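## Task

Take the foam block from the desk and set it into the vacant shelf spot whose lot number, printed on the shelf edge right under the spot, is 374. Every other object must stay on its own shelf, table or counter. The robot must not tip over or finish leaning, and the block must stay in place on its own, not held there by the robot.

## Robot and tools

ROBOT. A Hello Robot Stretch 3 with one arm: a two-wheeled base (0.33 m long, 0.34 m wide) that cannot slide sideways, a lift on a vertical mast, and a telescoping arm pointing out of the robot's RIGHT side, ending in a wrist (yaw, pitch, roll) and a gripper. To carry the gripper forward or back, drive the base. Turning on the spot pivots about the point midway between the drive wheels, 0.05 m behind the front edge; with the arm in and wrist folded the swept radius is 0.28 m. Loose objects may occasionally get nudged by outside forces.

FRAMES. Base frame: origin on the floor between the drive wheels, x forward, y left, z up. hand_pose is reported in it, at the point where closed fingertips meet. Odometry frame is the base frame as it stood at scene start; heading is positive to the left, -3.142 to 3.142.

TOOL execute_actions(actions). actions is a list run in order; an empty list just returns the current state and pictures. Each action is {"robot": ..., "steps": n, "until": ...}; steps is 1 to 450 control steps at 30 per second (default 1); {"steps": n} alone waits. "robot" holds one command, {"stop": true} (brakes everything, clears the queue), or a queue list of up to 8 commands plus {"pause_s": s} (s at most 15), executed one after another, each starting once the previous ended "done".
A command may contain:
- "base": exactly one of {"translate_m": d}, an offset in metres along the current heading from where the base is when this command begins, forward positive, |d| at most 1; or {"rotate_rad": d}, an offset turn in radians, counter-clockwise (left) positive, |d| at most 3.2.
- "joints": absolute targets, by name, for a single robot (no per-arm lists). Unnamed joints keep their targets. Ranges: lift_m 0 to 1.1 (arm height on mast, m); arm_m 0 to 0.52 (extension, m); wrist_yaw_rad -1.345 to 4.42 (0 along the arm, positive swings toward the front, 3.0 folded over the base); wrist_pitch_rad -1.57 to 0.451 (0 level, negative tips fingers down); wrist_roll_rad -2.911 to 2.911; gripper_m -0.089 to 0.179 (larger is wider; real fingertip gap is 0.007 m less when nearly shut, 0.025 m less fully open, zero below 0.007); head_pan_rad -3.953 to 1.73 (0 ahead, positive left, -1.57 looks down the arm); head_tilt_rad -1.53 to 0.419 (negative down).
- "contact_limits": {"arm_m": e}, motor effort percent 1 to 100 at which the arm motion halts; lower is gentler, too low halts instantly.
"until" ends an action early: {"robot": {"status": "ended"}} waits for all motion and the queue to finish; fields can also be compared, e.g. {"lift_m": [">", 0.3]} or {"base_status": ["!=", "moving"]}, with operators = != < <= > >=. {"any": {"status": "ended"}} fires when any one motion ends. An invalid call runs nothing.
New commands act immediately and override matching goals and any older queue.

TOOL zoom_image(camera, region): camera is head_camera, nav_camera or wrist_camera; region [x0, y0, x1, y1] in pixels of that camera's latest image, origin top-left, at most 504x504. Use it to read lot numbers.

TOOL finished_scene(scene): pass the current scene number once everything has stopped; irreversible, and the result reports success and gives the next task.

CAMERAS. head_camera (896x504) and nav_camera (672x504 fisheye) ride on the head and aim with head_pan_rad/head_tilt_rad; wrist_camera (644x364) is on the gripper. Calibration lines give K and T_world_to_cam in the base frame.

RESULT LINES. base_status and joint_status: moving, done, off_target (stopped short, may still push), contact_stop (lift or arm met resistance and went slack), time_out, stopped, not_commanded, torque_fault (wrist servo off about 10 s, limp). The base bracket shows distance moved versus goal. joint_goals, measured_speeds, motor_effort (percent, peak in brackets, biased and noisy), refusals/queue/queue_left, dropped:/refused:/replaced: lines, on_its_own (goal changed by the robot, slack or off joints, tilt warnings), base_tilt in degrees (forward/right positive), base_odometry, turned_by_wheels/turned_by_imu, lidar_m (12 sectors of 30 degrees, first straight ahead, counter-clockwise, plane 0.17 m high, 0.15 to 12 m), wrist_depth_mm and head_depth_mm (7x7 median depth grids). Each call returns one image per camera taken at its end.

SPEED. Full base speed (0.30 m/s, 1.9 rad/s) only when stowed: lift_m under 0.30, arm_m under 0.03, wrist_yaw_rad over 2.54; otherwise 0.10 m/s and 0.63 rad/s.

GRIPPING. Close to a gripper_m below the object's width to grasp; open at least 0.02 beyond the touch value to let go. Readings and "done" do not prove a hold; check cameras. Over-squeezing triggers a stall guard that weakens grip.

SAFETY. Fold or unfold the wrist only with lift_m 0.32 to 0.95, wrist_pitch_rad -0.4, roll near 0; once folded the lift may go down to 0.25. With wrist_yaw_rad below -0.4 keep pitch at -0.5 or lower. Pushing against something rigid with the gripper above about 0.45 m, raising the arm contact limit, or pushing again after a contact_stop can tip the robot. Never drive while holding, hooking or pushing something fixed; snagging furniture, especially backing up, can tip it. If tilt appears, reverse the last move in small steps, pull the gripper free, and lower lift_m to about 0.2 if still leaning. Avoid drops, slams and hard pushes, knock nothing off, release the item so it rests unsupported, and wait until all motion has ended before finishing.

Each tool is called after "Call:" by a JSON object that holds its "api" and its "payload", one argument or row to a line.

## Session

Call:
{"api": "execute_actions", "payload": {
  "actions": []
}}

Scene clock: 0.00 s.
robot.base_odometry: x=+0.000 y=+0.000 heading=+0.000 (m, m, rad; robot's odometry frame)
robot.turned_by_wheels: +0.000 (rad since the last result)
robot.turned_by_imu: +0.000 (rad since the last result)
robot.base_tilt: forward=+0.1 right=-1.8 (deg)
robot.lidar_m: 1.39 1.33 1.16 1.61 2.00 1.46 1.06 0.74 0.70 0.72 0.96 2.84
robot.head_depth_mm: 1761 2643 2687 2676 2676 2664 2179 / 1776 2662 2829 2826 2864 2809 2181 / 1771 2643 3093 3001 3024 2981 2173 / 1765 2624 3088 3113 3130 2714 2183 / 1763 2488 2659 2616 2633 1637 1993 / 1781 2260 2256 2256 2266 1501 1884 / 1777 1981 1980 1976 1978 1496 1100
robot.base_status: not_commanded
robot.joint_positions: lift_m=+0.428 arm_m=+0.001 wrist_yaw_rad=+3.031 wrist_pitch_rad=-0.328 wrist_roll_rad=+0.008 gripper_m=+0.037 head_pan_rad=-0.015 head_tilt_rad=-0.005
robot.joint_goals: lift_m=+0.428 arm_m=+0.001 wrist_yaw_rad=+3.031 wrist_pitch_rad=-0.328 wrist_roll_rad=+0.008 gripper_m=+0.037 head_pan_rad=-0.015 head_tilt_rad=-0.005
robot.joint_status: lift_m=not_commanded arm_m=not_commanded wrist_yaw_rad=not_commanded wrist_pitch_rad=not_commanded wrist_roll_rad=not_commanded gripper_m=not_commanded head_pan_rad=not_commanded head_tilt_rad=not_commanded
robot.measured_speeds: translate_m=+0.000 rotate_rad=+0.000 lift_m=+0.000 arm_m=+0.000 wrist_yaw_rad=+0.000 wrist_pitch_rad=+0.000 wrist_roll_rad=+0.000 head_pan_rad=+0.000 head_tilt_rad=+0.000
robot: refusals=0 queue=idle queue_left=0
robot.motor_effort: left_wheel=+0 right_wheel=+0 lift_m=+39 arm_m=+0 wrist_yaw_rad=-1 wrist_pitch_rad=+4 wrist_roll_rad=+0 gripper_m=+0 head_pan_rad=+0 head_tilt_rad=+3 (%)
robot.hand_pose: x=+0.0046 y=+0.0879 z=+0.4612 quat_wxyz=(+0.154, +0.705, +0.076, +0.688) (m; robot's base frame)
robot.wrist_depth_mm: - - - - - - - / - - - - - - - / - - - - - - - / - - - - - - - / 947 954 - 958 988 964 1000 / 779 772 - 790 806 780 794 / 653 648 - 663 640 665 670
pictures: head_camera (sideways: a quarter turn clockwise sets it upright), nav_camera (sideways: a quarter turn counterclockwise sets it upright), wrist_camera
camera_calibration (this result's frames):
head_camera: T_world_to_cam=[[0.00227607, 0.0302939, -0.999538, 1.32011], [-0.0332492, 0.998991, 0.0302016, -0.0362729], [0.999444, 0.0331652, 0.00328102, -0.0579482], [0, 0, 0, 1]] pos_world=[0.0537053, -0.0018333, 1.32079]
nav_camera: T_world_to_cam=[[0.0327738, 0.00560564, 0.999447, -1.26502], [-0.00687745, -0.999959, 0.00583404, 0.0430862], [0.999439, -0.00706485, -0.032734, -0.00634774], [0, 0, 0, 1]] pos_world=[0.0481, 0.0501309, 1.26386]
wrist_camera: T_world_to_cam=[[0.992378, -0.123155, -0.0042184, 0.0107263], [-0.0598028, -0.451392, -0.890319, 0.490539], [0.107743, 0.883786, -0.455317, 0.295785], [0, 0, 0, 1]] pos_world=[-0.0131778, -0.0386643, 0.571457]
Images, in order (width x height): head_camera 896x504, nav_camera 672x504, wrist_camera 644x364.

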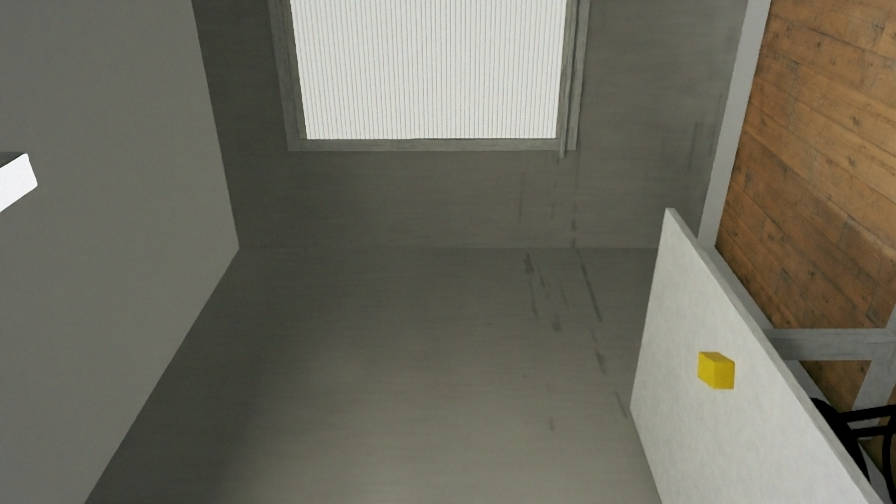

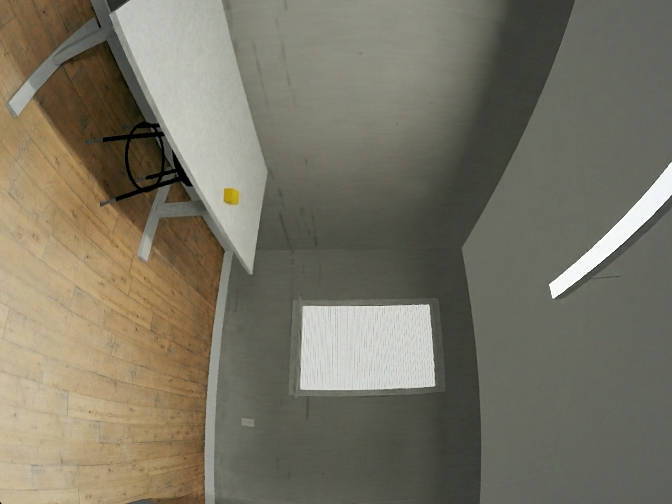

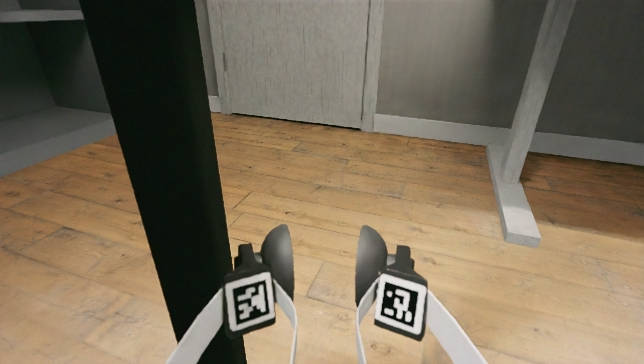

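Call:
{"api": "execute_actions", "payload": {
  "actions": [
    {"robot":[{"joints":{"lift_m":0.28,"wrist_pitch_rad":-0.42,"head_pan_rad":-0.35,"head_tilt_rad":-0.3}},{"base":{"rotate_rad":2.93}},{"base":{"translate_m":-1.0}},{"base":{"rotate_rad":-0.258},"joints":{"lift_m":0.88,"head_pan_rad":0}},{"base":{"translate_m":-0.07},"joints":{"wrist_yaw_rad":0,"gripper_m":0.15}},{"joints":{"arm_m":0.2}}],"steps":450,"until":{"robot":{"status":"ended"}}},
    {"steps":400,"until":{"robot":{"status":"ended"}}}
  ]
}}

Scene clock: 33.37 s.
robot.base_odometry: x=+1.040 y=-0.242 heading=+2.672 (m, m, rad; robot's odometry frame)
robot.turned_by_wheels: +2.672 (rad since the last result)
robot.turned_by_imu: +2.628 (rad since the last result)
robot.base_tilt: forward=-0.1 right=-1.7 (deg)
robot.lidar_m: 2.49 1.36 0.99 0.95 0.98 1.88 1.81 1.87 1.00 0.67 0.87 1.87
robot.head_depth_mm: 2487 2594 2761 2808 2629 1922 1490 / 2512 2634 2787 2907 2661 1933 1489 / 2547 2601 2784 2945 2632 1949 1498 / 2536 2672 2824 2932 2677 1947 1500 / 2542 2711 2832 2975 2707 1957 1495 / 2543 2729 2786 2927 2708 1963 1507 / 2536 2325 2419 2431 2411 1957 1512
robot.base_status: done (translate_m -0.0700 of -0.0700)
robot.joint_positions: lift_m=+0.880 arm_m=+0.200 wrist_yaw_rad=+0.002 wrist_pitch_rad=-0.433 wrist_roll_rad=+0.008 gripper_m=+0.150 head_pan_rad=-0.007 head_tilt_rad=-0.297
robot.joint_goals: lift_m=+0.880 arm_m=+0.200 wrist_yaw_rad=+0.000 wrist_pitch_rad=-0.420 wrist_roll_rad=+0.008 gripper_m=+0.150 head_pan_rad=+0.000 head_tilt_rad=-0.300
robot.joint_status: lift_m=done arm_m=done wrist_yaw_rad=done wrist_pitch_rad=done wrist_roll_rad=not_commanded gripper_m=done head_pan_rad=done head_tilt_rad=done
robot.measured_speeds: translate_m=+0.000 rotate_rad=+0.000 lift_m=+0.000 arm_m=+0.000 wrist_yaw_rad=+0.000 wrist_pitch_rad=+0.000 wrist_roll_rad=+0.000 head_pan_rad=+0.000 head_tilt_rad=+0.000
robot: refusals=0 queue=done queue_left=0
robot.motor_effort: left_wheel=+2(8) right_wheel=-3(12) lift_m=+51(51) arm_m=+5(4) wrist_yaw_rad=-2(4) wrist_pitch_rad=+3(2) wrist_roll_rad=+1(1) gripper_m=+0(81) head_pan_rad=+3(21) head_tilt_rad=-1(29) (%)
robot.hand_pose: x=-0.0211 y=-0.5671 z=+0.8888 quat_wxyz=(+0.688, +0.152, -0.693, -0.152) (m; robot's base frame)
robot.wrist_depth_mm: 842 840 827 846 855 847 862 / 884 897 910 907 914 920 943 / 657 681 679 681 693 690 755 / 513 516 521 529 527 534 534 / 417 434 423 424 413 434 432 / 352 - 358 347 343 - 362 / 313 297 308 307 309 301 311
pictures: head_camera (sideways: a quarter turn clockwise sets it upright), nav_camera (sideways: a quarter turn counterclockwise sets it upright), wrist_camera
camera_calibration (this result's frames):
head_camera: T_world_to_cam=[[-0.28558, 0.0323543, -0.957809, 1.26717], [-0.0303303, 0.998624, 0.0427763, -0.0526476], [0.957875, 0.0412666, -0.284205, 0.316527], [0, 0, 0, 1]] pos_world=[0.0570874, -0.00148522, 1.30592]
nav_camera: T_world_to_cam=[[0.318863, 0.00382852, 0.947793, -1.19914], [0.00227438, -0.999992, 0.00327421, 0.0463647], [0.947798, 0.00111162, -0.318869, 0.366416], [0, 0, 0, 1]] pos_world=[0.0349686, 0.050548, 1.25323]
wrist_camera: T_world_to_cam=[[-0.99993, 0.0114913, -0.00281881, -0.00952516], [0.00863787, 0.546164, -0.837634, 1.09438], [-0.00808597, -0.837599, -0.546225, 0.174315], [0, 0, 0, 1]] pos_world=[-0.0175681, -0.451599, 1.01188]
Images, in order (width x height): head_camera 896x504, nav_camera 672x504, wrist_camera 644x364.

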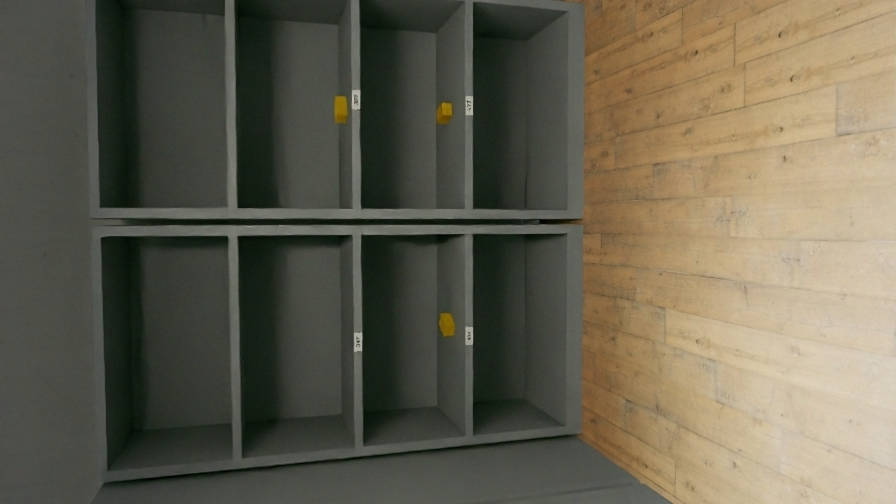

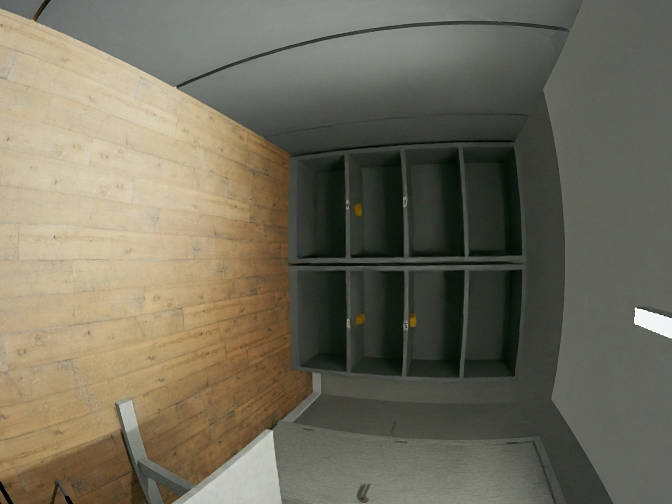

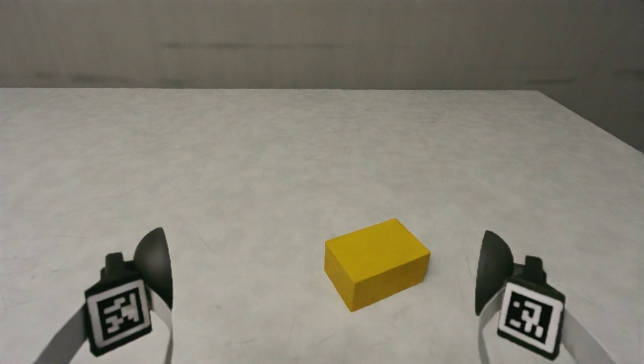

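Call:
{"api": "execute_actions", "payload": {
  "actions": [
    {"robot":[{"base":{"translate_m":-0.144},"joints":{"wrist_yaw_rad":0.43,"lift_m":0.8,"arm_m":0.364,"gripper_m":0.179,"head_pan_rad":-3.9,"head_tilt_rad":-0.5}},{"joints":{"lift_m":0.74}}],"steps":450,"until":{"robot":{"status":"ended"}}}
  ]
}}

Scene clock: 46.07 s.
robot.base_odometry: x=+1.168 y=-0.307 heading=+2.672 (m, m, rad; robot's odometry frame)
robot.turned_by_wheels: +0.000 (rad since the last result)
robot.turned_by_imu: +0.000 (rad since the last result)
robot.base_tilt: forward=+0.1 right=-1.9 (deg)
robot.lidar_m: 2.63 1.36 0.99 0.95 0.98 1.73 1.67 1.72 0.95 0.69 0.92 1.25
robot.head_depth_mm: 2307 1011 - - - - - / 2201 2429 2685 2655 1941 1515 1311 / 1987 2191 2426 2554 2022 1576 1333 / 1844 1989 2197 2361 1997 1564 - / 1699 1824 1993 2152 2022 1578 - / 1578 1681 1809 1965 2012 1588 1360 / 1465 1565 1683 1793 1893 1589 1336
robot.base_status: done (translate_m -0.1440 of -0.1440)
robot.joint_positions: lift_m=+0.740 arm_m=+0.364 wrist_yaw_rad=+0.428 wrist_pitch_rad=-0.433 wrist_roll_rad=+0.008 gripper_m=+0.179 head_pan_rad=-3.893 head_tilt_rad=-0.494
robot.joint_goals: lift_m=+0.740 arm_m=+0.364 wrist_yaw_rad=+0.430 wrist_pitch_rad=-0.420 wrist_roll_rad=+0.008 gripper_m=+0.179 head_pan_rad=-3.900 head_tilt_rad=-0.500
robot.joint_status: lift_m=done arm_m=done wrist_yaw_rad=done wrist_pitch_rad=done wrist_roll_rad=not_commanded gripper_m=done head_pan_rad=done head_tilt_rad=done
robot.measured_speeds: translate_m=+0.000 rotate_rad=+0.000 lift_m=+0.000 arm_m=+0.000 wrist_yaw_rad=+0.000 wrist_pitch_rad=+0.000 wrist_roll_rad=+0.000 head_pan_rad=+0.000 head_tilt_rad=+0.000
robot: refusals=0 queue=done queue_left=0
robot.motor_effort: left_wheel=+2(3) right_wheel=-2(7) lift_m=+26(50) arm_m=+5(5) wrist_yaw_rad=+1(5) wrist_pitch_rad=+4(3) wrist_roll_rad=+0(0) gripper_m=+0(84) head_pan_rad=-1(31) head_tilt_rad=-3(26) (%)
robot.hand_pose: x=+0.0708 y=-0.7111 z=+0.7496 quat_wxyz=(+0.705, +0.295, -0.645, -0.003) (m; robot's base frame)
robot.wrist_depth_mm: 826 839 821 747 685 618 572 / 484 484 491 496 504 517 523 / 339 343 346 349 353 354 357 / 262 264 267 268 269 271 273 / 213 216 163 151 164 220 220 / - 181 130 127 128 184 189 / - 156 118 119 120 158 -
pictures: head_camera (sideways: a quarter turn clockwise sets it upright), nav_camera (sideways: a quarter turn counterclockwise sets it upright), wrist_camera
camera_calibration (this result's frames):
head_camera: T_world_to_cam=[[0.321059, -0.341333, -0.88341, 1.16637], [-0.660732, -0.749003, 0.04927, -0.0572444], [-0.678494, 0.567879, -0.466004, 0.563094], [0, 0, 0, 1]] pos_world=[-0.0302416, 0.0354764, 1.29561]
nav_camera: T_world_to_cam=[[-0.368155, 0.335486, 0.867128, -1.0897], [0.67532, 0.737524, 0.0013765, 0.0447304], [-0.639066, 0.586096, -0.498083, 0.609308], [0, 0, 0, 1]] pos_world=[-0.0419992, -0.0245223, 1.24834]
wrist_camera: T_world_to_cam=[[-0.915421, -0.402488, -0.00281891, -0.216796], [-0.217689, 0.500981, -0.837633, 1.03953], [0.338549, -0.766174, -0.546226, 0.00464988], [0, 0, 0, 1]] pos_world=[0.0262599, -0.604477, 0.87267]
Images, in order (width x height): head_camera 896x504, nav_camera 672x504, wrist_camera 644x364.

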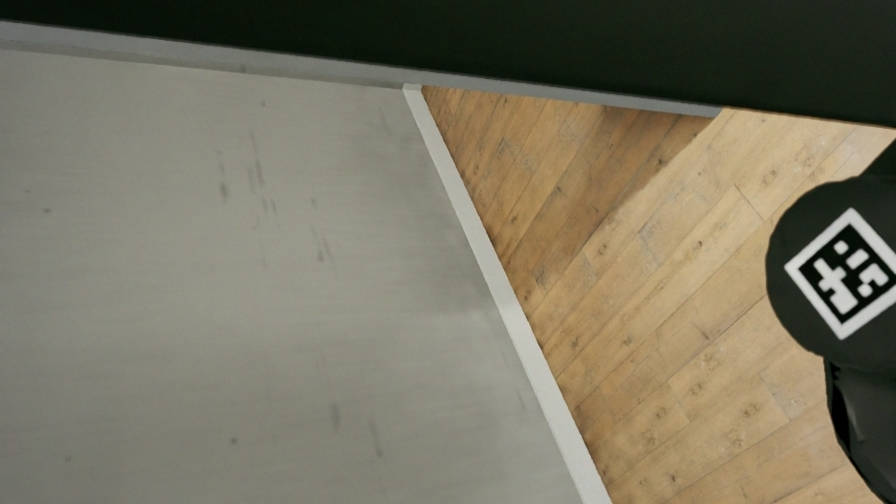

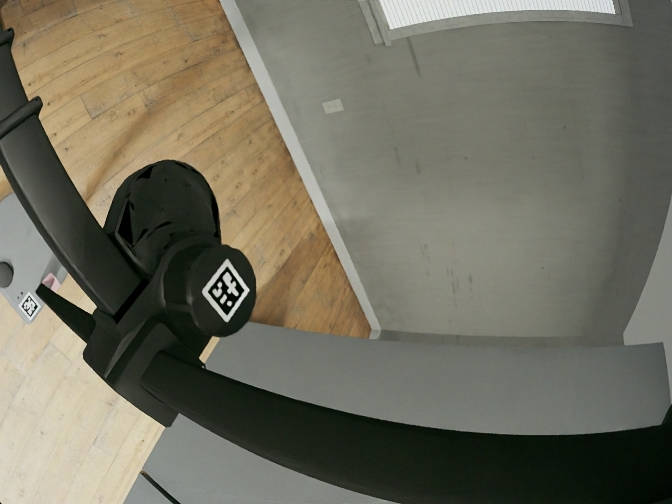

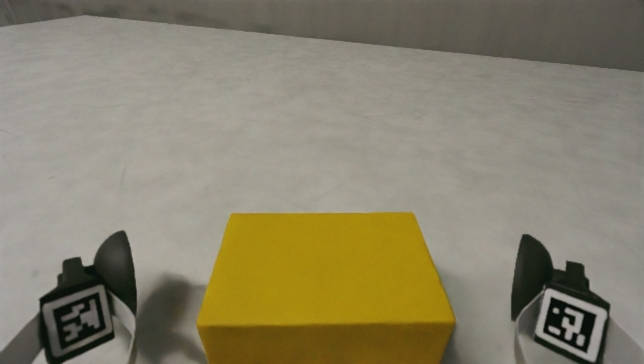

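Call:
{"api": "execute_actions", "payload": {
  "actions": [
    {"robot":[{"joints":{"lift_m":0.734,"arm_m":0.357}},{"joints":{"gripper_m":0.055,"head_pan_rad":-1.57}},{"joints":{"lift_m":0.79}}],"steps":450,"until":{"robot":{"status":"ended"}}}
  ]
}}

Scene clock: 56.90 s.
robot.base_odometry: x=+1.168 y=-0.307 heading=+2.672 (m, m, rad; robot's odometry frame)
robot.turned_by_wheels: +0.000 (rad since the last result)
robot.turned_by_imu: +0.000 (rad since the last result)
robot.base_tilt: forward=+0.0 right=-1.7 (deg)
robot.lidar_m: 2.63 1.36 0.99 0.95 0.98 1.73 1.67 1.72 0.95 0.69 0.92 1.25
robot.head_depth_mm: 1092 1189 1307 1232 927 - 1217 / 1106 1196 1311 1317 - 767 1282 / 1101 1205 1319 1251 - 772 1277 / 1109 1199 1314 1261 805 772 1290 / 1117 1214 1326 1266 887 778 1259 / 1118 1213 1340 1269 908 778 1258 / 1124 1226 1344 1286 912 779 1294
robot.base_status: done (translate_m -0.1440 of -0.1440)
robot.joint_positions: lift_m=+0.790 arm_m=+0.357 wrist_yaw_rad=+0.428 wrist_pitch_rad=-0.436 wrist_roll_rad=+0.008 gripper_m=+0.059 head_pan_rad=-1.577 head_tilt_rad=-0.494
robot.joint_goals: lift_m=+0.790 arm_m=+0.357 wrist_yaw_rad=+0.430 wrist_pitch_rad=-0.420 wrist_roll_rad=+0.008 gripper_m=+0.058 head_pan_rad=-1.570 head_tilt_rad=-0.500
robot.joint_status: lift_m=done arm_m=done wrist_yaw_rad=done wrist_pitch_rad=done wrist_roll_rad=not_commanded gripper_m=done head_pan_rad=done head_tilt_rad=done
robot.measured_speeds: translate_m=+0.000 rotate_rad=+0.000 lift_m=+0.000 arm_m=+0.000 wrist_yaw_rad=+0.000 wrist_pitch_rad=+0.000 wrist_roll_rad=+0.000 head_pan_rad=+0.000 head_tilt_rad=+0.000
robot: refusals=0 queue=done queue_left=0
robot.motor_effort: left_wheel=+2(2) right_wheel=-2(2) lift_m=+51(55) arm_m=-4(6) wrist_yaw_rad=+2(1) wrist_pitch_rad=+4(4) wrist_roll_rad=+0(0) gripper_m=-20(95) head_pan_rad=+2(32) head_tilt_rad=-3(3) (%)
robot.hand_pose: x=+0.0706 y=-0.7044 z=+0.7983 quat_wxyz=(+0.705, +0.296, -0.645, -0.004) (m; robot's base frame)
robot.wrist_depth_mm: - 962 854 774 699 631 572 / 642 649 654 661 668 648 603 / 452 456 458 462 464 470 477 / 350 351 354 358 357 362 362 / 284 287 154 148 154 292 294 / 240 242 122 124 127 250 246 / 207 202 133 134 140 205 212
pictures: head_camera (sideways: a quarter turn clockwise sets it upright), nav_camera (sideways: a quarter turn counterclockwise sets it upright), wrist_camera
camera_calibration (this result's frames):
head_camera: T_world_to_cam=[[0.033307, 0.467497, -0.883367, 1.16807], [0.998544, 0.0219622, 0.0492726, -0.0673694], [0.0424355, -0.883722, -0.466085, 0.558802], [0, 0, 0, 1]] pos_world=[0.00465328, -0.0507655, 1.29561]
nav_camera: T_world_to_cam=[[0.0029166, -0.498156, 0.867083, -1.09191], [-0.999993, -0.00346041, 0.00137559, 0.054951], [0.0023152, -0.867081, -0.498163, 0.605499], [0, 0, 0, 1]] pos_world=[0.0567334, -0.0187339, 1.24834]
wrist_camera: T_world_to_cam=[[-0.915409, -0.402515, -0.00278731, -0.214105], [-0.218521, 0.502756, -0.836353, 1.0772], [0.338046, -0.764996, -0.548185, 0.0388684], [0, 0, 0, 1]] pos_world=[0.026257, -0.598013, 0.921627]
Images, in order (width x height): head_camera 896x504, nav_camera 672x504, wrist_camera 644x364.

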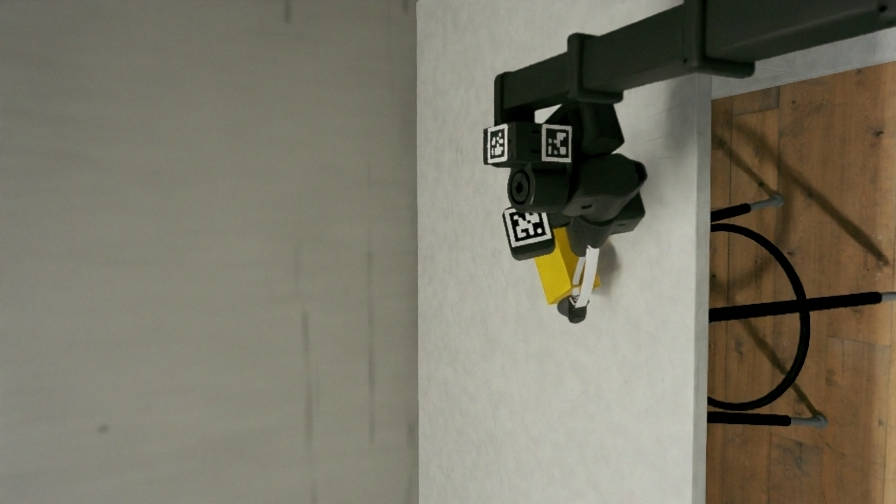

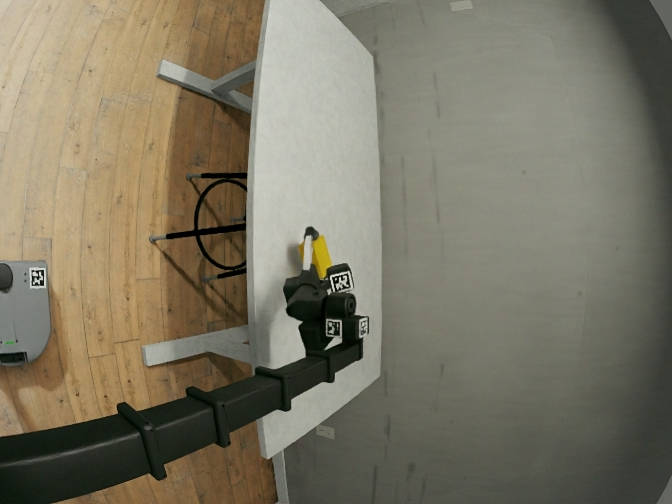

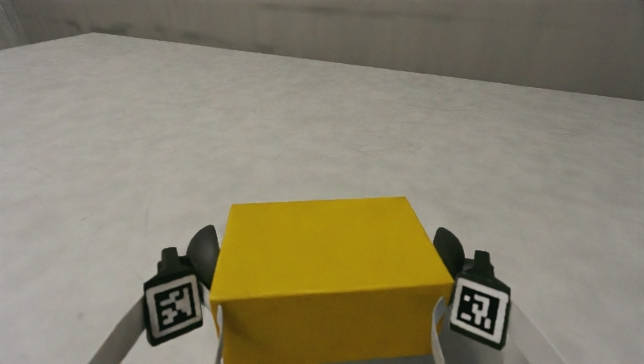

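Call:
{"api": "execute_actions", "payload": {
  "actions": [
    {"robot":[{"base":{"translate_m":-0.35},"joints":{"arm_m":0.0,"wrist_yaw_rad":2.65,"head_pan_rad":-1.9,"head_tilt_rad":-0.4}},{"base":{"translate_m":-0.72},"joints":{"lift_m":0.28}},{"base":{"rotate_rad":1.597}},{"base":{"translate_m":1.0}},{"base":{"translate_m":1.0}}],"steps":450,"until":{"robot":{"status":"ended"}}},
    {"steps":400,"until":{"robot":{"status":"ended"}}}
  ]
}}

Scene clock: 91.60 s.
robot.base_odometry: x=+1.264 y=-2.598 heading=-2.014 (m, m, rad; robot's odometry frame)
robot.turned_by_wheels: +1.597 (rad since the last result)
robot.turned_by_imu: +1.569 (rad since the last result)
robot.base_tilt: forward=+0.1 right=-1.8 (deg)
robot.lidar_m: 0.41 0.43 0.59 0.57 0.59 0.82 2.36 0.75 1.46 1.54 0.58 0.43
robot.head_depth_mm: 1206 1340 1392 1571 1339 1550 1284 / 1203 1311 1383 1515 1564 1608 1357 / 2034 2169 2260 2174 2064 1702 1356 / 2045 2188 2368 2794 2277 1717 1363 / 3525 3765 - 3428 2308 1714 1360 / 3534 3735 - 3461 2303 1722 1378 / 3385 3673 3834 3225 2298 1723 1374
robot.base_status: done (translate_m +1.0000 of +1.0000)
robot.joint_positions: lift_m=+0.280 arm_m=+0.001 wrist_yaw_rad=+2.648 wrist_pitch_rad=-0.437 wrist_roll_rad=+0.008 gripper_m=+0.059 head_pan_rad=-1.893 head_tilt_rad=-0.408
robot.joint_goals: lift_m=+0.280 arm_m=+0.000 wrist_yaw_rad=+2.650 wrist_pitch_rad=-0.420 wrist_roll_rad=+0.008 gripper_m=+0.058 head_pan_rad=-1.900 head_tilt_rad=-0.400
robot.joint_status: lift_m=done arm_m=done wrist_yaw_rad=done wrist_pitch_rad=done wrist_roll_rad=not_commanded gripper_m=done head_pan_rad=done head_tilt_rad=done
robot.measured_speeds: translate_m=+0.000 rotate_rad=+0.000 lift_m=+0.000 arm_m=+0.000 wrist_yaw_rad=+0.000 wrist_pitch_rad=+0.000 wrist_roll_rad=+0.000 head_pan_rad=+0.000 head_tilt_rad=+0.000
robot: refusals=0 queue=done queue_left=0
robot.motor_effort: left_wheel=-3(8) right_wheel=+3(12) lift_m=+27(52) arm_m=-5(0) wrist_yaw_rad=+2(2) wrist_pitch_rad=+4(5) wrist_roll_rad=+1(1) gripper_m=-20(20) head_pan_rad=-1(19) head_tilt_rad=+4(20) (%)
robot.hand_pose: x=+0.0840 y=+0.0496 z=+0.2888 quat_wxyz=(+0.318, +0.709, -0.021, +0.629) (m; robot's base frame)
robot.wrist_depth_mm: 475 518 587 654 519 388 314 / 499 557 634 711 544 406 323 / 532 598 677 757 578 427 337 / 571 633 713 747 583 442 348 / 579 598 154 148 155 460 361 / 512 505 122 124 127 437 376 / - - 129 134 140 431 372
pictures: head_camera (sideways: a quarter turn clockwise sets it upright), nav_camera (sideways: a quarter turn counterclockwise sets it upright), wrist_camera
camera_calibration (this result's frames):
head_camera: T_world_to_cam=[[0.15233, 0.360076, -0.920402, 1.21566], [0.957183, -0.285701, 0.0466464, -0.0637035], [-0.246164, -0.888099, -0.38818, 0.459187], [0, 0, 0, 1]] pos_world=[-0.0111712, -0.0481288, 1.30012]
nav_camera: T_world_to_cam=[[-0.127845, -0.401703, 0.906802, -1.14292], [-0.951444, 0.307813, 0.00221876, 0.0535569], [-0.280017, -0.862488, -0.421551, 0.507533], [0, 0, 0, 1]] pos_world=[0.0469573, -0.0378595, 1.25023]
wrist_camera: T_world_to_cam=[[0.873917, -0.486067, -0.00275848, -0.0459733], [-0.268989, -0.478882, -0.835654, 0.327654], [0.404862, 0.731034, -0.54925, 0.252328], [0, 0, 0, 1]] pos_world=[0.0261536, -0.0498993, 0.41227]
Images, in order (width x height): head_camera 896x504, nav_camera 672x504, wrist_camera 644x364.

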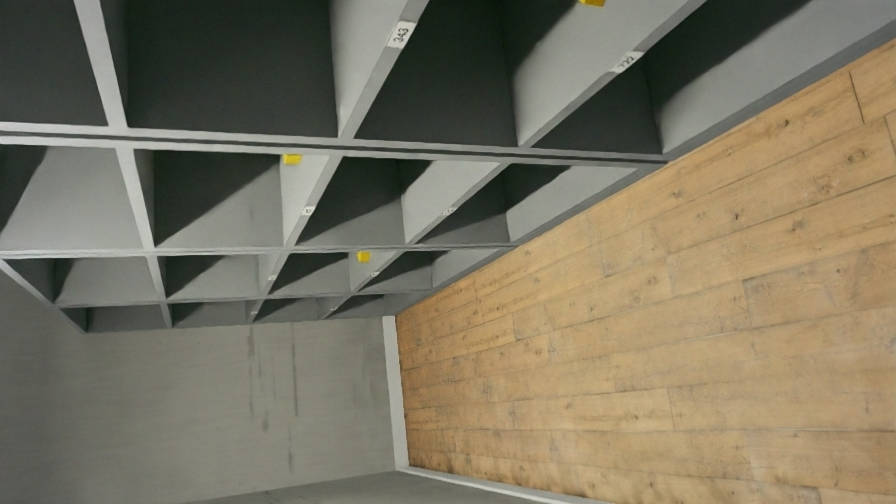

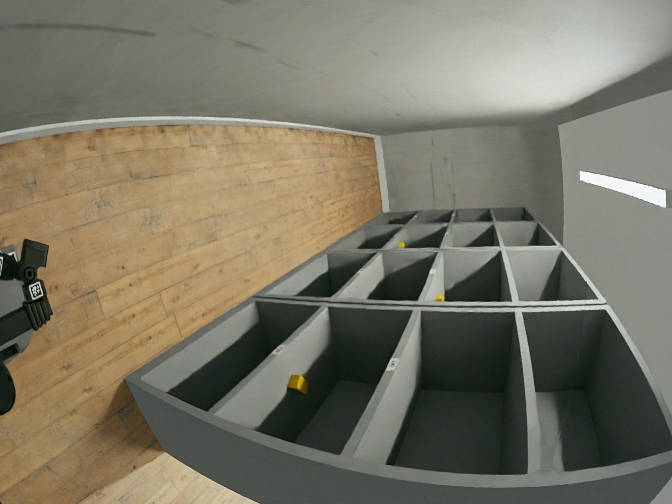

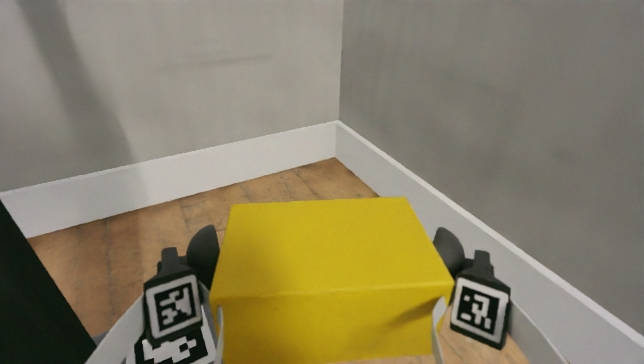

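Call:
{"api": "execute_actions", "payload": {
  "actions": [
    {"robot":[{"base":{"rotate_rad":-1.597},"joints":{"head_pan_rad":-0.55,"head_tilt_rad":-0.45}},{"base":{"translate_m":1.0}}],"steps":450,"until":{"robot":{"status":"ended"}}}
  ]
}}

Scene clock: 102.97 s.
robot.base_odometry: x=+0.373 y=-2.145 heading=+2.672 (m, m, rad; robot's odometry frame)
robot.turned_by_wheels: -1.597 (rad since the last result)
robot.turned_by_imu: -1.572 (rad since the last result)
robot.base_tilt: forward=+0.1 right=-1.7 (deg)
robot.lidar_m: 1.67 0.60 0.44 0.42 0.44 0.59 1.57 1.63 0.78 1.04 0.68 1.40
robot.head_depth_mm: 823 1232 1237 905 1263 1001 1144 / 1004 1396 1328 1546 1263 1389 1248 / 1231 1374 1339 1616 1328 1545 1314 / 1176 1290 1355 1534 1648 1593 1328 / 1210 2059 1639 1982 2022 1671 1333 / 1882 2035 2245 2471 2176 1655 1330 / 2590 2819 3009 3111 2182 1667 1338
robot.base_status: done (translate_m +1.0000 of +1.0000)
robot.joint_positions: lift_m=+0.280 arm_m=+0.001 wrist_yaw_rad=+2.648 wrist_pitch_rad=-0.437 wrist_roll_rad=+0.008 gripper_m=+0.059 head_pan_rad=-0.557 head_tilt_rad=-0.445
robot.joint_goals: lift_m=+0.280 arm_m=+0.000 wrist_yaw_rad=+2.650 wrist_pitch_rad=-0.420 wrist_roll_rad=+0.008 gripper_m=+0.058 head_pan_rad=-0.550 head_tilt_rad=-0.450
robot.joint_status: lift_m=done arm_m=done wrist_yaw_rad=done wrist_pitch_rad=done wrist_roll_rad=not_commanded gripper_m=done head_pan_rad=done head_tilt_rad=done
robot.measured_speeds: translate_m=+0.000 rotate_rad=+0.000 lift_m=+0.000 arm_m=+0.000 wrist_yaw_rad=+0.000 wrist_pitch_rad=+0.000 wrist_roll_rad=+0.000 head_pan_rad=+0.000 head_tilt_rad=+0.000
robot: refusals=0 queue=done queue_left=0
robot.motor_effort: left_wheel=+2(10) right_wheel=-3(8) lift_m=+27(27) arm_m=-5(5) wrist_yaw_rad=+1(1) wrist_pitch_rad=+5(5) wrist_roll_rad=+0(0) gripper_m=-20(20) head_pan_rad=+3(30) head_tilt_rad=-3(11) (%)
robot.hand_pose: x=+0.0840 y=+0.0496 z=+0.2888 quat_wxyz=(+0.318, +0.709, -0.021, +0.629) (m; robot's base frame)
robot.wrist_depth_mm: 356 398 444 511 597 732 903 / 377 421 475 549 666 819 - / 402 451 518 612 728 891 - / 431 488 561 638 736 758 761 / 457 510 154 148 155 616 622 / 488 504 122 125 127 525 514 / - - 129 134 140 428 445
pictures: head_camera (sideways: a quarter turn clockwise sets it upright), nav_camera (sideways: a quarter turn counterclockwise sets it upright), wrist_camera
camera_calibration (this result's frames):
head_camera: T_world_to_cam=[[-0.343849, 0.249887, -0.905165, 1.19881], [0.501759, 0.863684, 0.0478294, -0.0624632], [0.793729, -0.437729, -0.42236, 0.497322], [0, 0, 0, 1]] pos_world=[0.0488121, -0.0279255, 1.29816]
nav_camera: T_world_to_cam=[[0.389575, -0.235461, 0.890387, -1.12466], [-0.520366, -0.853941, 0.0018547, 0.0514014], [0.759902, -0.46405, -0.4552, 0.544976], [0, 0, 0, 1]] pos_world=[0.0507599, 0.0319751, 1.24936]
wrist_camera: T_world_to_cam=[[0.87393, -0.486043, -0.00276195, -0.0459647], [-0.26901, -0.478944, -0.835611, 0.327629], [0.40482, 0.731009, -0.549314, 0.252345], [0, 0, 0, 1]] pos_world=[0.0261509, -0.0498912, 0.41226]
Images, in order (width x height): head_camera 896x504, nav_camera 672x504, wrist_camera 644x364.

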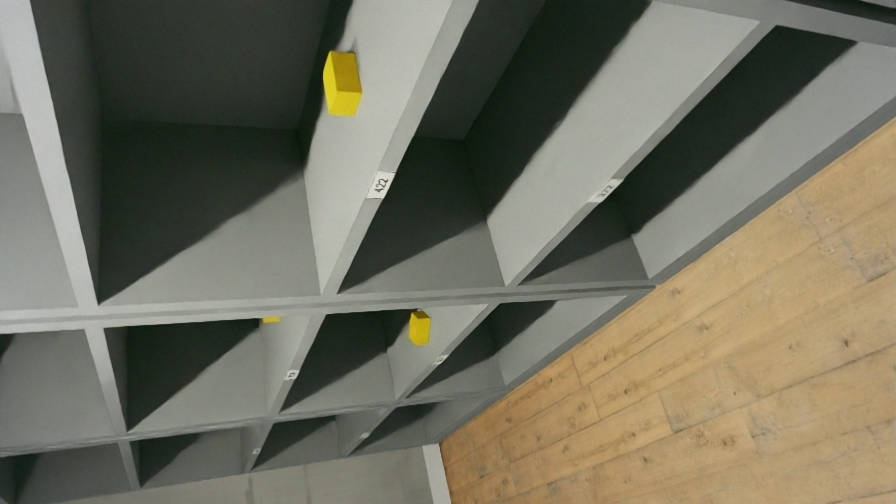

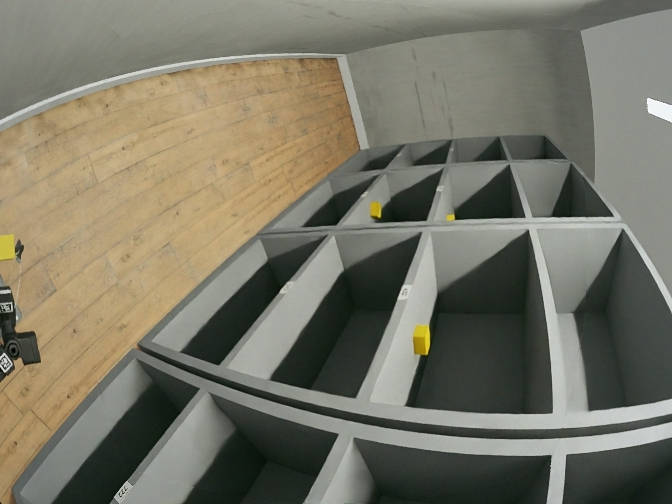

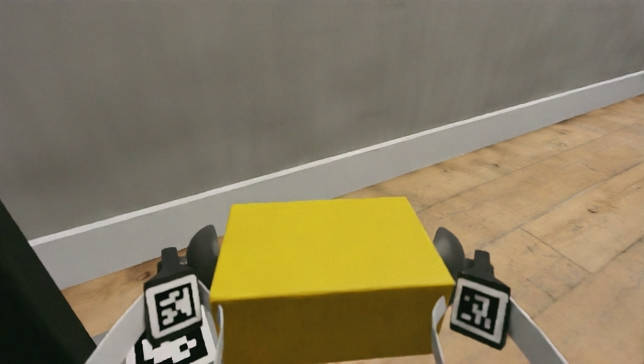

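Call:
{"api": "execute_actions", "payload": {
  "actions": [
    {"robot":[{"base":{"translate_m":1.0},"joints":{"head_pan_rad":-1.6,"head_tilt_rad":-0.7}},{"base":{"translate_m":1.0}},{"base":{"translate_m":0.66}},{"joints":{"lift_m":0.58}}],"steps":450,"until":{"robot":{"status":"ended"}}},
    {"steps":200,"until":{"robot":{"status":"ended"}}}
  ]
}}

Scene clock: 125.10 s.
robot.base_odometry: x=-1.999 y=-0.941 heading=+2.672 (m, m, rad; robot's odometry frame)
robot.turned_by_wheels: +0.000 (rad since the last result)
robot.turned_by_imu: -0.003 (rad since the last result)
robot.base_tilt: forward=+0.1 right=-1.8 (deg)
robot.lidar_m: 0.54 0.56 0.46 0.44 0.46 0.62 1.68 1.41 0.67 1.02 0.75 0.56
robot.head_depth_mm: 835 889 660 1111 951 1150 1148 / 837 895 666 1168 956 1274 1152 / 836 904 638 1166 959 1276 1159 / 838 911 643 1174 963 1285 1167 / 841 918 646 1179 965 1284 1167 / 846 916 652 1174 970 1297 1171 / 844 919 657 1174 976 1231 1173
robot.base_status: done (translate_m +0.6600 of +0.6600)
robot.joint_positions: lift_m=+0.580 arm_m=+0.001 wrist_yaw_rad=+2.648 wrist_pitch_rad=-0.437 wrist_roll_rad=+0.008 gripper_m=+0.059 head_pan_rad=-1.593 head_tilt_rad=-0.691
robot.joint_goals: lift_m=+0.580 arm_m=+0.000 wrist_yaw_rad=+2.650 wrist_pitch_rad=-0.420 wrist_roll_rad=+0.008 gripper_m=+0.058 head_pan_rad=-1.600 head_tilt_rad=-0.700
robot.joint_status: lift_m=done arm_m=done wrist_yaw_rad=done wrist_pitch_rad=done wrist_roll_rad=not_commanded gripper_m=done head_pan_rad=done head_tilt_rad=done
robot.measured_speeds: translate_m=+0.000 rotate_rad=+0.000 lift_m=+0.000 arm_m=+0.000 wrist_yaw_rad=+0.000 wrist_pitch_rad=+0.000 wrist_roll_rad=+0.000 head_pan_rad=+0.000 head_tilt_rad=+0.000
robot: refusals=0 queue=done queue_left=0
robot.motor_effort: left_wheel=+2(8) right_wheel=-3(6) lift_m=+51(53) arm_m=-5(5) wrist_yaw_rad=+2(2) wrist_pitch_rad=+4(5) wrist_roll_rad=+1(0) gripper_m=-20(20) head_pan_rad=-2(30) head_tilt_rad=-5(27) (%)
robot.hand_pose: x=+0.0840 y=+0.0496 z=+0.5880 quat_wxyz=(+0.318, +0.709, -0.021, +0.629) (m; robot's base frame)
robot.wrist_depth_mm: 373 410 464 528 605 511 415 / 395 436 496 582 656 534 429 / 420 469 539 638 711 560 443 / 447 512 588 682 765 583 460 / 484 547 154 148 154 613 480 / 533 588 122 124 127 601 496 / - 671 132 134 140 701 511
pictures: head_camera (sideways: a quarter turn clockwise sets it upright), nav_camera (sideways: a quarter turn counterclockwise sets it upright), wrist_camera
camera_calibration (this result's frames):
head_camera: T_world_to_cam=[[0.0443903, 0.630712, -0.774746, 1.02638], [0.99854, -0.00411313, 0.0538645, -0.0733343], [0.0307864, -0.776006, -0.629974, 0.772098], [0, 0, 0, 1]] pos_world=[0.00389579, -0.0484997, 1.28554]
nav_camera: T_world_to_cam=[[-0.00857486, -0.658169, 0.752822, -0.942875], [-0.999923, 0.0123678, -0.000576599, 0.0574922], [-0.00893128, -0.752769, -0.658224, 0.813802], [0, 0, 0, 1]] pos_world=[0.0566711, -0.00867717, 1.24551]
wrist_camera: T_world_to_cam=[[0.873958, -0.485994, -0.00276068, -0.0451313], [-0.26902, -0.47903, -0.835559, 0.577604], [0.404754, 0.730986, -0.549394, 0.416759], [0, 0, 0, 1]] pos_world=[0.0261451, -0.049889, 0.711462]
Images, in order (width x height): head_camera 896x504, nav_camera 672x504, wrist_camera 644x364.

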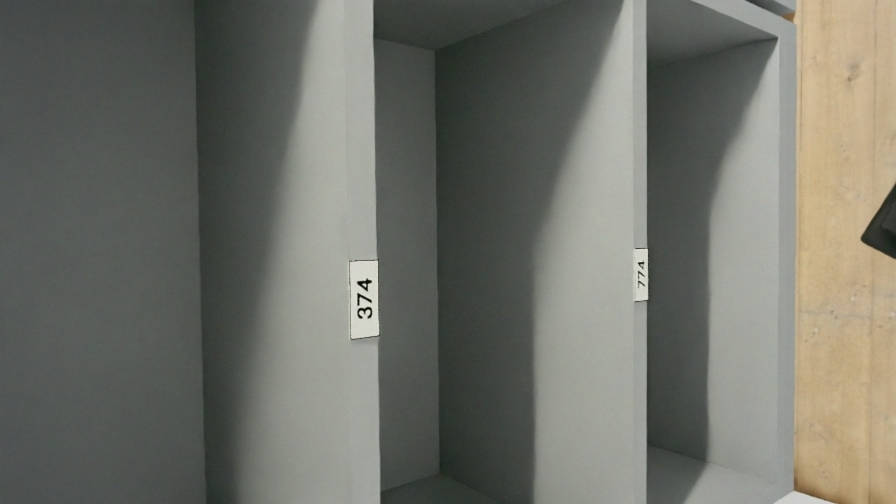

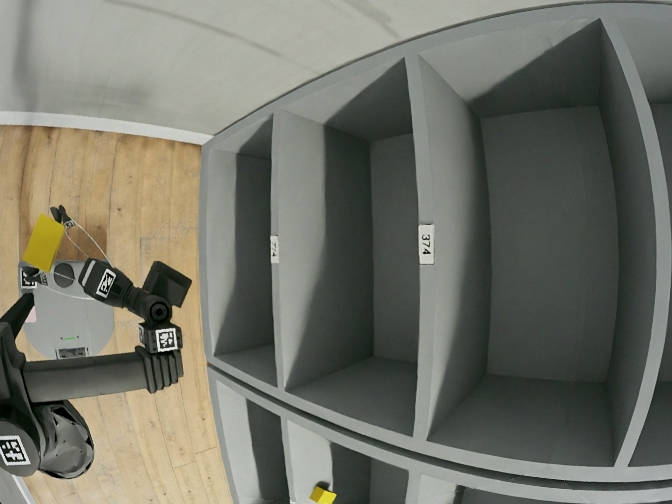

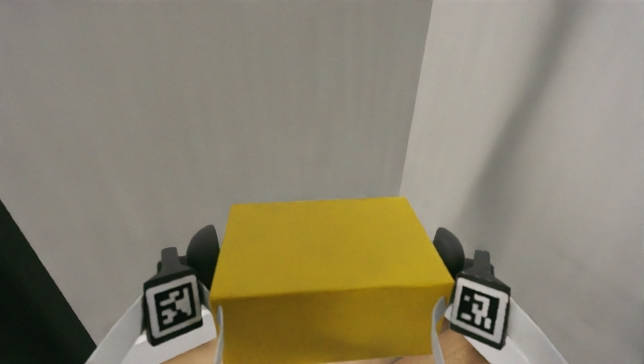

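Call:
{"api": "execute_actions", "payload": {
  "actions": [
    {"robot":{"base":{"translate_m":0.098},"joints":{"wrist_yaw_rad":0,"lift_m":0.9}},"steps":450,"until":{"robot":{"wrist_yaw_rad":["<",1.0]}}},
    {"robot":[{"joints":{"wrist_yaw_rad":0,"lift_m":1.06,"arm_m":0.08}},{"joints":{"arm_m":0.35}}],"steps":450,"until":{"robot":{"status":"ended"}}}
  ]
}}

Scene clock: 139.53 s.
robot.base_odometry: x=-2.087 y=-0.897 heading=+2.672 (m, m, rad; robot's odometry frame)
robot.turned_by_wheels: +0.000 (rad since the last result)
robot.turned_by_imu: -0.001 (rad since the last result)
robot.base_tilt: forward=+0.1 right=-1.9 (deg)
robot.lidar_m: 0.44 0.46 0.46 0.44 0.46 0.62 1.68 1.46 0.73 1.02 0.64 0.46
robot.head_depth_mm: 862 889 658 1165 947 1265 1156 / - 862 662 1166 953 1270 1157 / - - 636 1165 960 1276 1160 / 839 905 641 1172 963 1283 1156 / 843 914 647 1174 962 1288 1167 / 842 912 648 1182 974 1258 1171 / 843 913 654 1023 945 1070 1093
robot.base_status: done (translate_m +0.0980 of +0.0980)
robot.joint_positions: lift_m=+1.060 arm_m=+0.350 wrist_yaw_rad=+0.002 wrist_pitch_rad=-0.437 wrist_roll_rad=+0.008 gripper_m=+0.059 head_pan_rad=-1.593 head_tilt_rad=-0.691
robot.joint_goals: lift_m=+1.060 arm_m=+0.350 wrist_yaw_rad=+0.000 wrist_pitch_rad=-0.420 wrist_roll_rad=+0.008 gripper_m=+0.058 head_pan_rad=-1.600 head_tilt_rad=-0.700
robot.joint_status: lift_m=done arm_m=done wrist_yaw_rad=done wrist_pitch_rad=done wrist_roll_rad=not_commanded gripper_m=done head_pan_rad=done head_tilt_rad=done
robot.measured_speeds: translate_m=+0.000 rotate_rad=+0.000 lift_m=+0.000 arm_m=+0.000 wrist_yaw_rad=+0.000 wrist_pitch_rad=+0.000 wrist_roll_rad=+0.000 head_pan_rad=+0.000 head_tilt_rad=+0.000
robot: refusals=0 queue=done queue_left=0
robot.motor_effort: left_wheel=+2(5) right_wheel=-2(4) lift_m=+51(50) arm_m=+5(2) wrist_yaw_rad=-3(8) wrist_pitch_rad=+4(5) wrist_roll_rad=+0(1) gripper_m=-20(20) head_pan_rad=-2(3) head_tilt_rad=-5(5) (%)
robot.hand_pose: x=-0.0211 y=-0.7166 z=+1.0680 quat_wxyz=(+0.688, +0.154, -0.692, -0.154) (m; robot's base frame)
robot.wrist_depth_mm: 390 390 394 395 398 402 404 / 421 425 430 434 431 436 442 / 447 453 453 458 459 461 461 / 345 350 350 351 355 357 362 / 281 284 154 148 154 290 290 / 239 239 122 124 127 248 243 / 205 202 132 134 140 205 211
pictures: head_camera (sideways: a quarter turn clockwise sets it upright), nav_camera (sideways: a quarter turn counterclockwise sets it upright), wrist_camera
camera_calibration (this result's frames):
head_camera: T_world_to_cam=[[0.0444454, 0.630908, -0.774584, 1.02617], [0.998539, -0.00420707, 0.0538692, -0.0733403], [0.0307277, -0.775846, -0.630173, 0.772357], [0, 0, 0, 1]] pos_world=[0.00389199, -0.0484953, 1.28552]
nav_camera: T_world_to_cam=[[-0.00863199, -0.658361, 0.752652, -0.942654], [-0.999922, 0.0124482, -0.000579147, 0.0574955], [-0.00898789, -0.752599, -0.658418, 0.814054], [0, 0, 0, 1]] pos_world=[0.0566707, -0.00866675, 1.24551]
wrist_camera: T_world_to_cam=[[-0.999929, 0.0115758, -0.00276612, -0.00731545], [0.00867226, 0.549479, -0.835463, 1.32611], [-0.00815123, -0.835427, -0.54954, 0.152033], [0, 0, 0, 1]] pos_world=[-0.0175761, -0.601574, 1.19145]
Images, in order (width x height): head_camera 896x504, nav_camera 672x504, wrist_camera 644x364.

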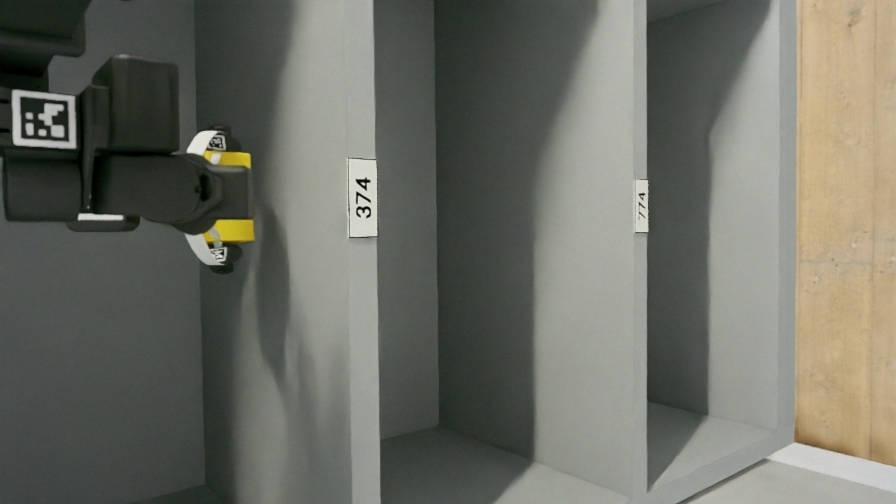

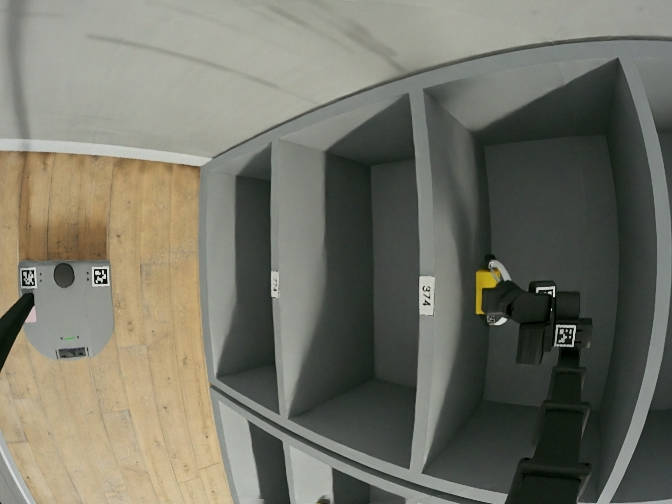

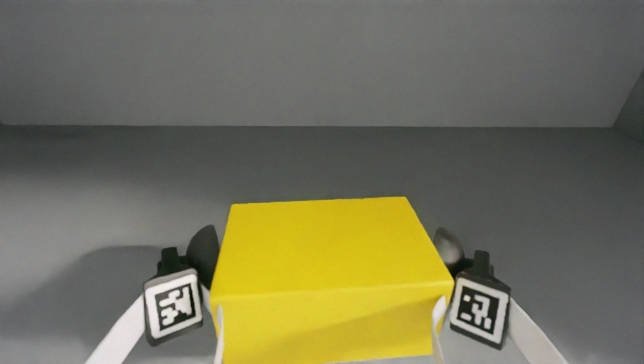

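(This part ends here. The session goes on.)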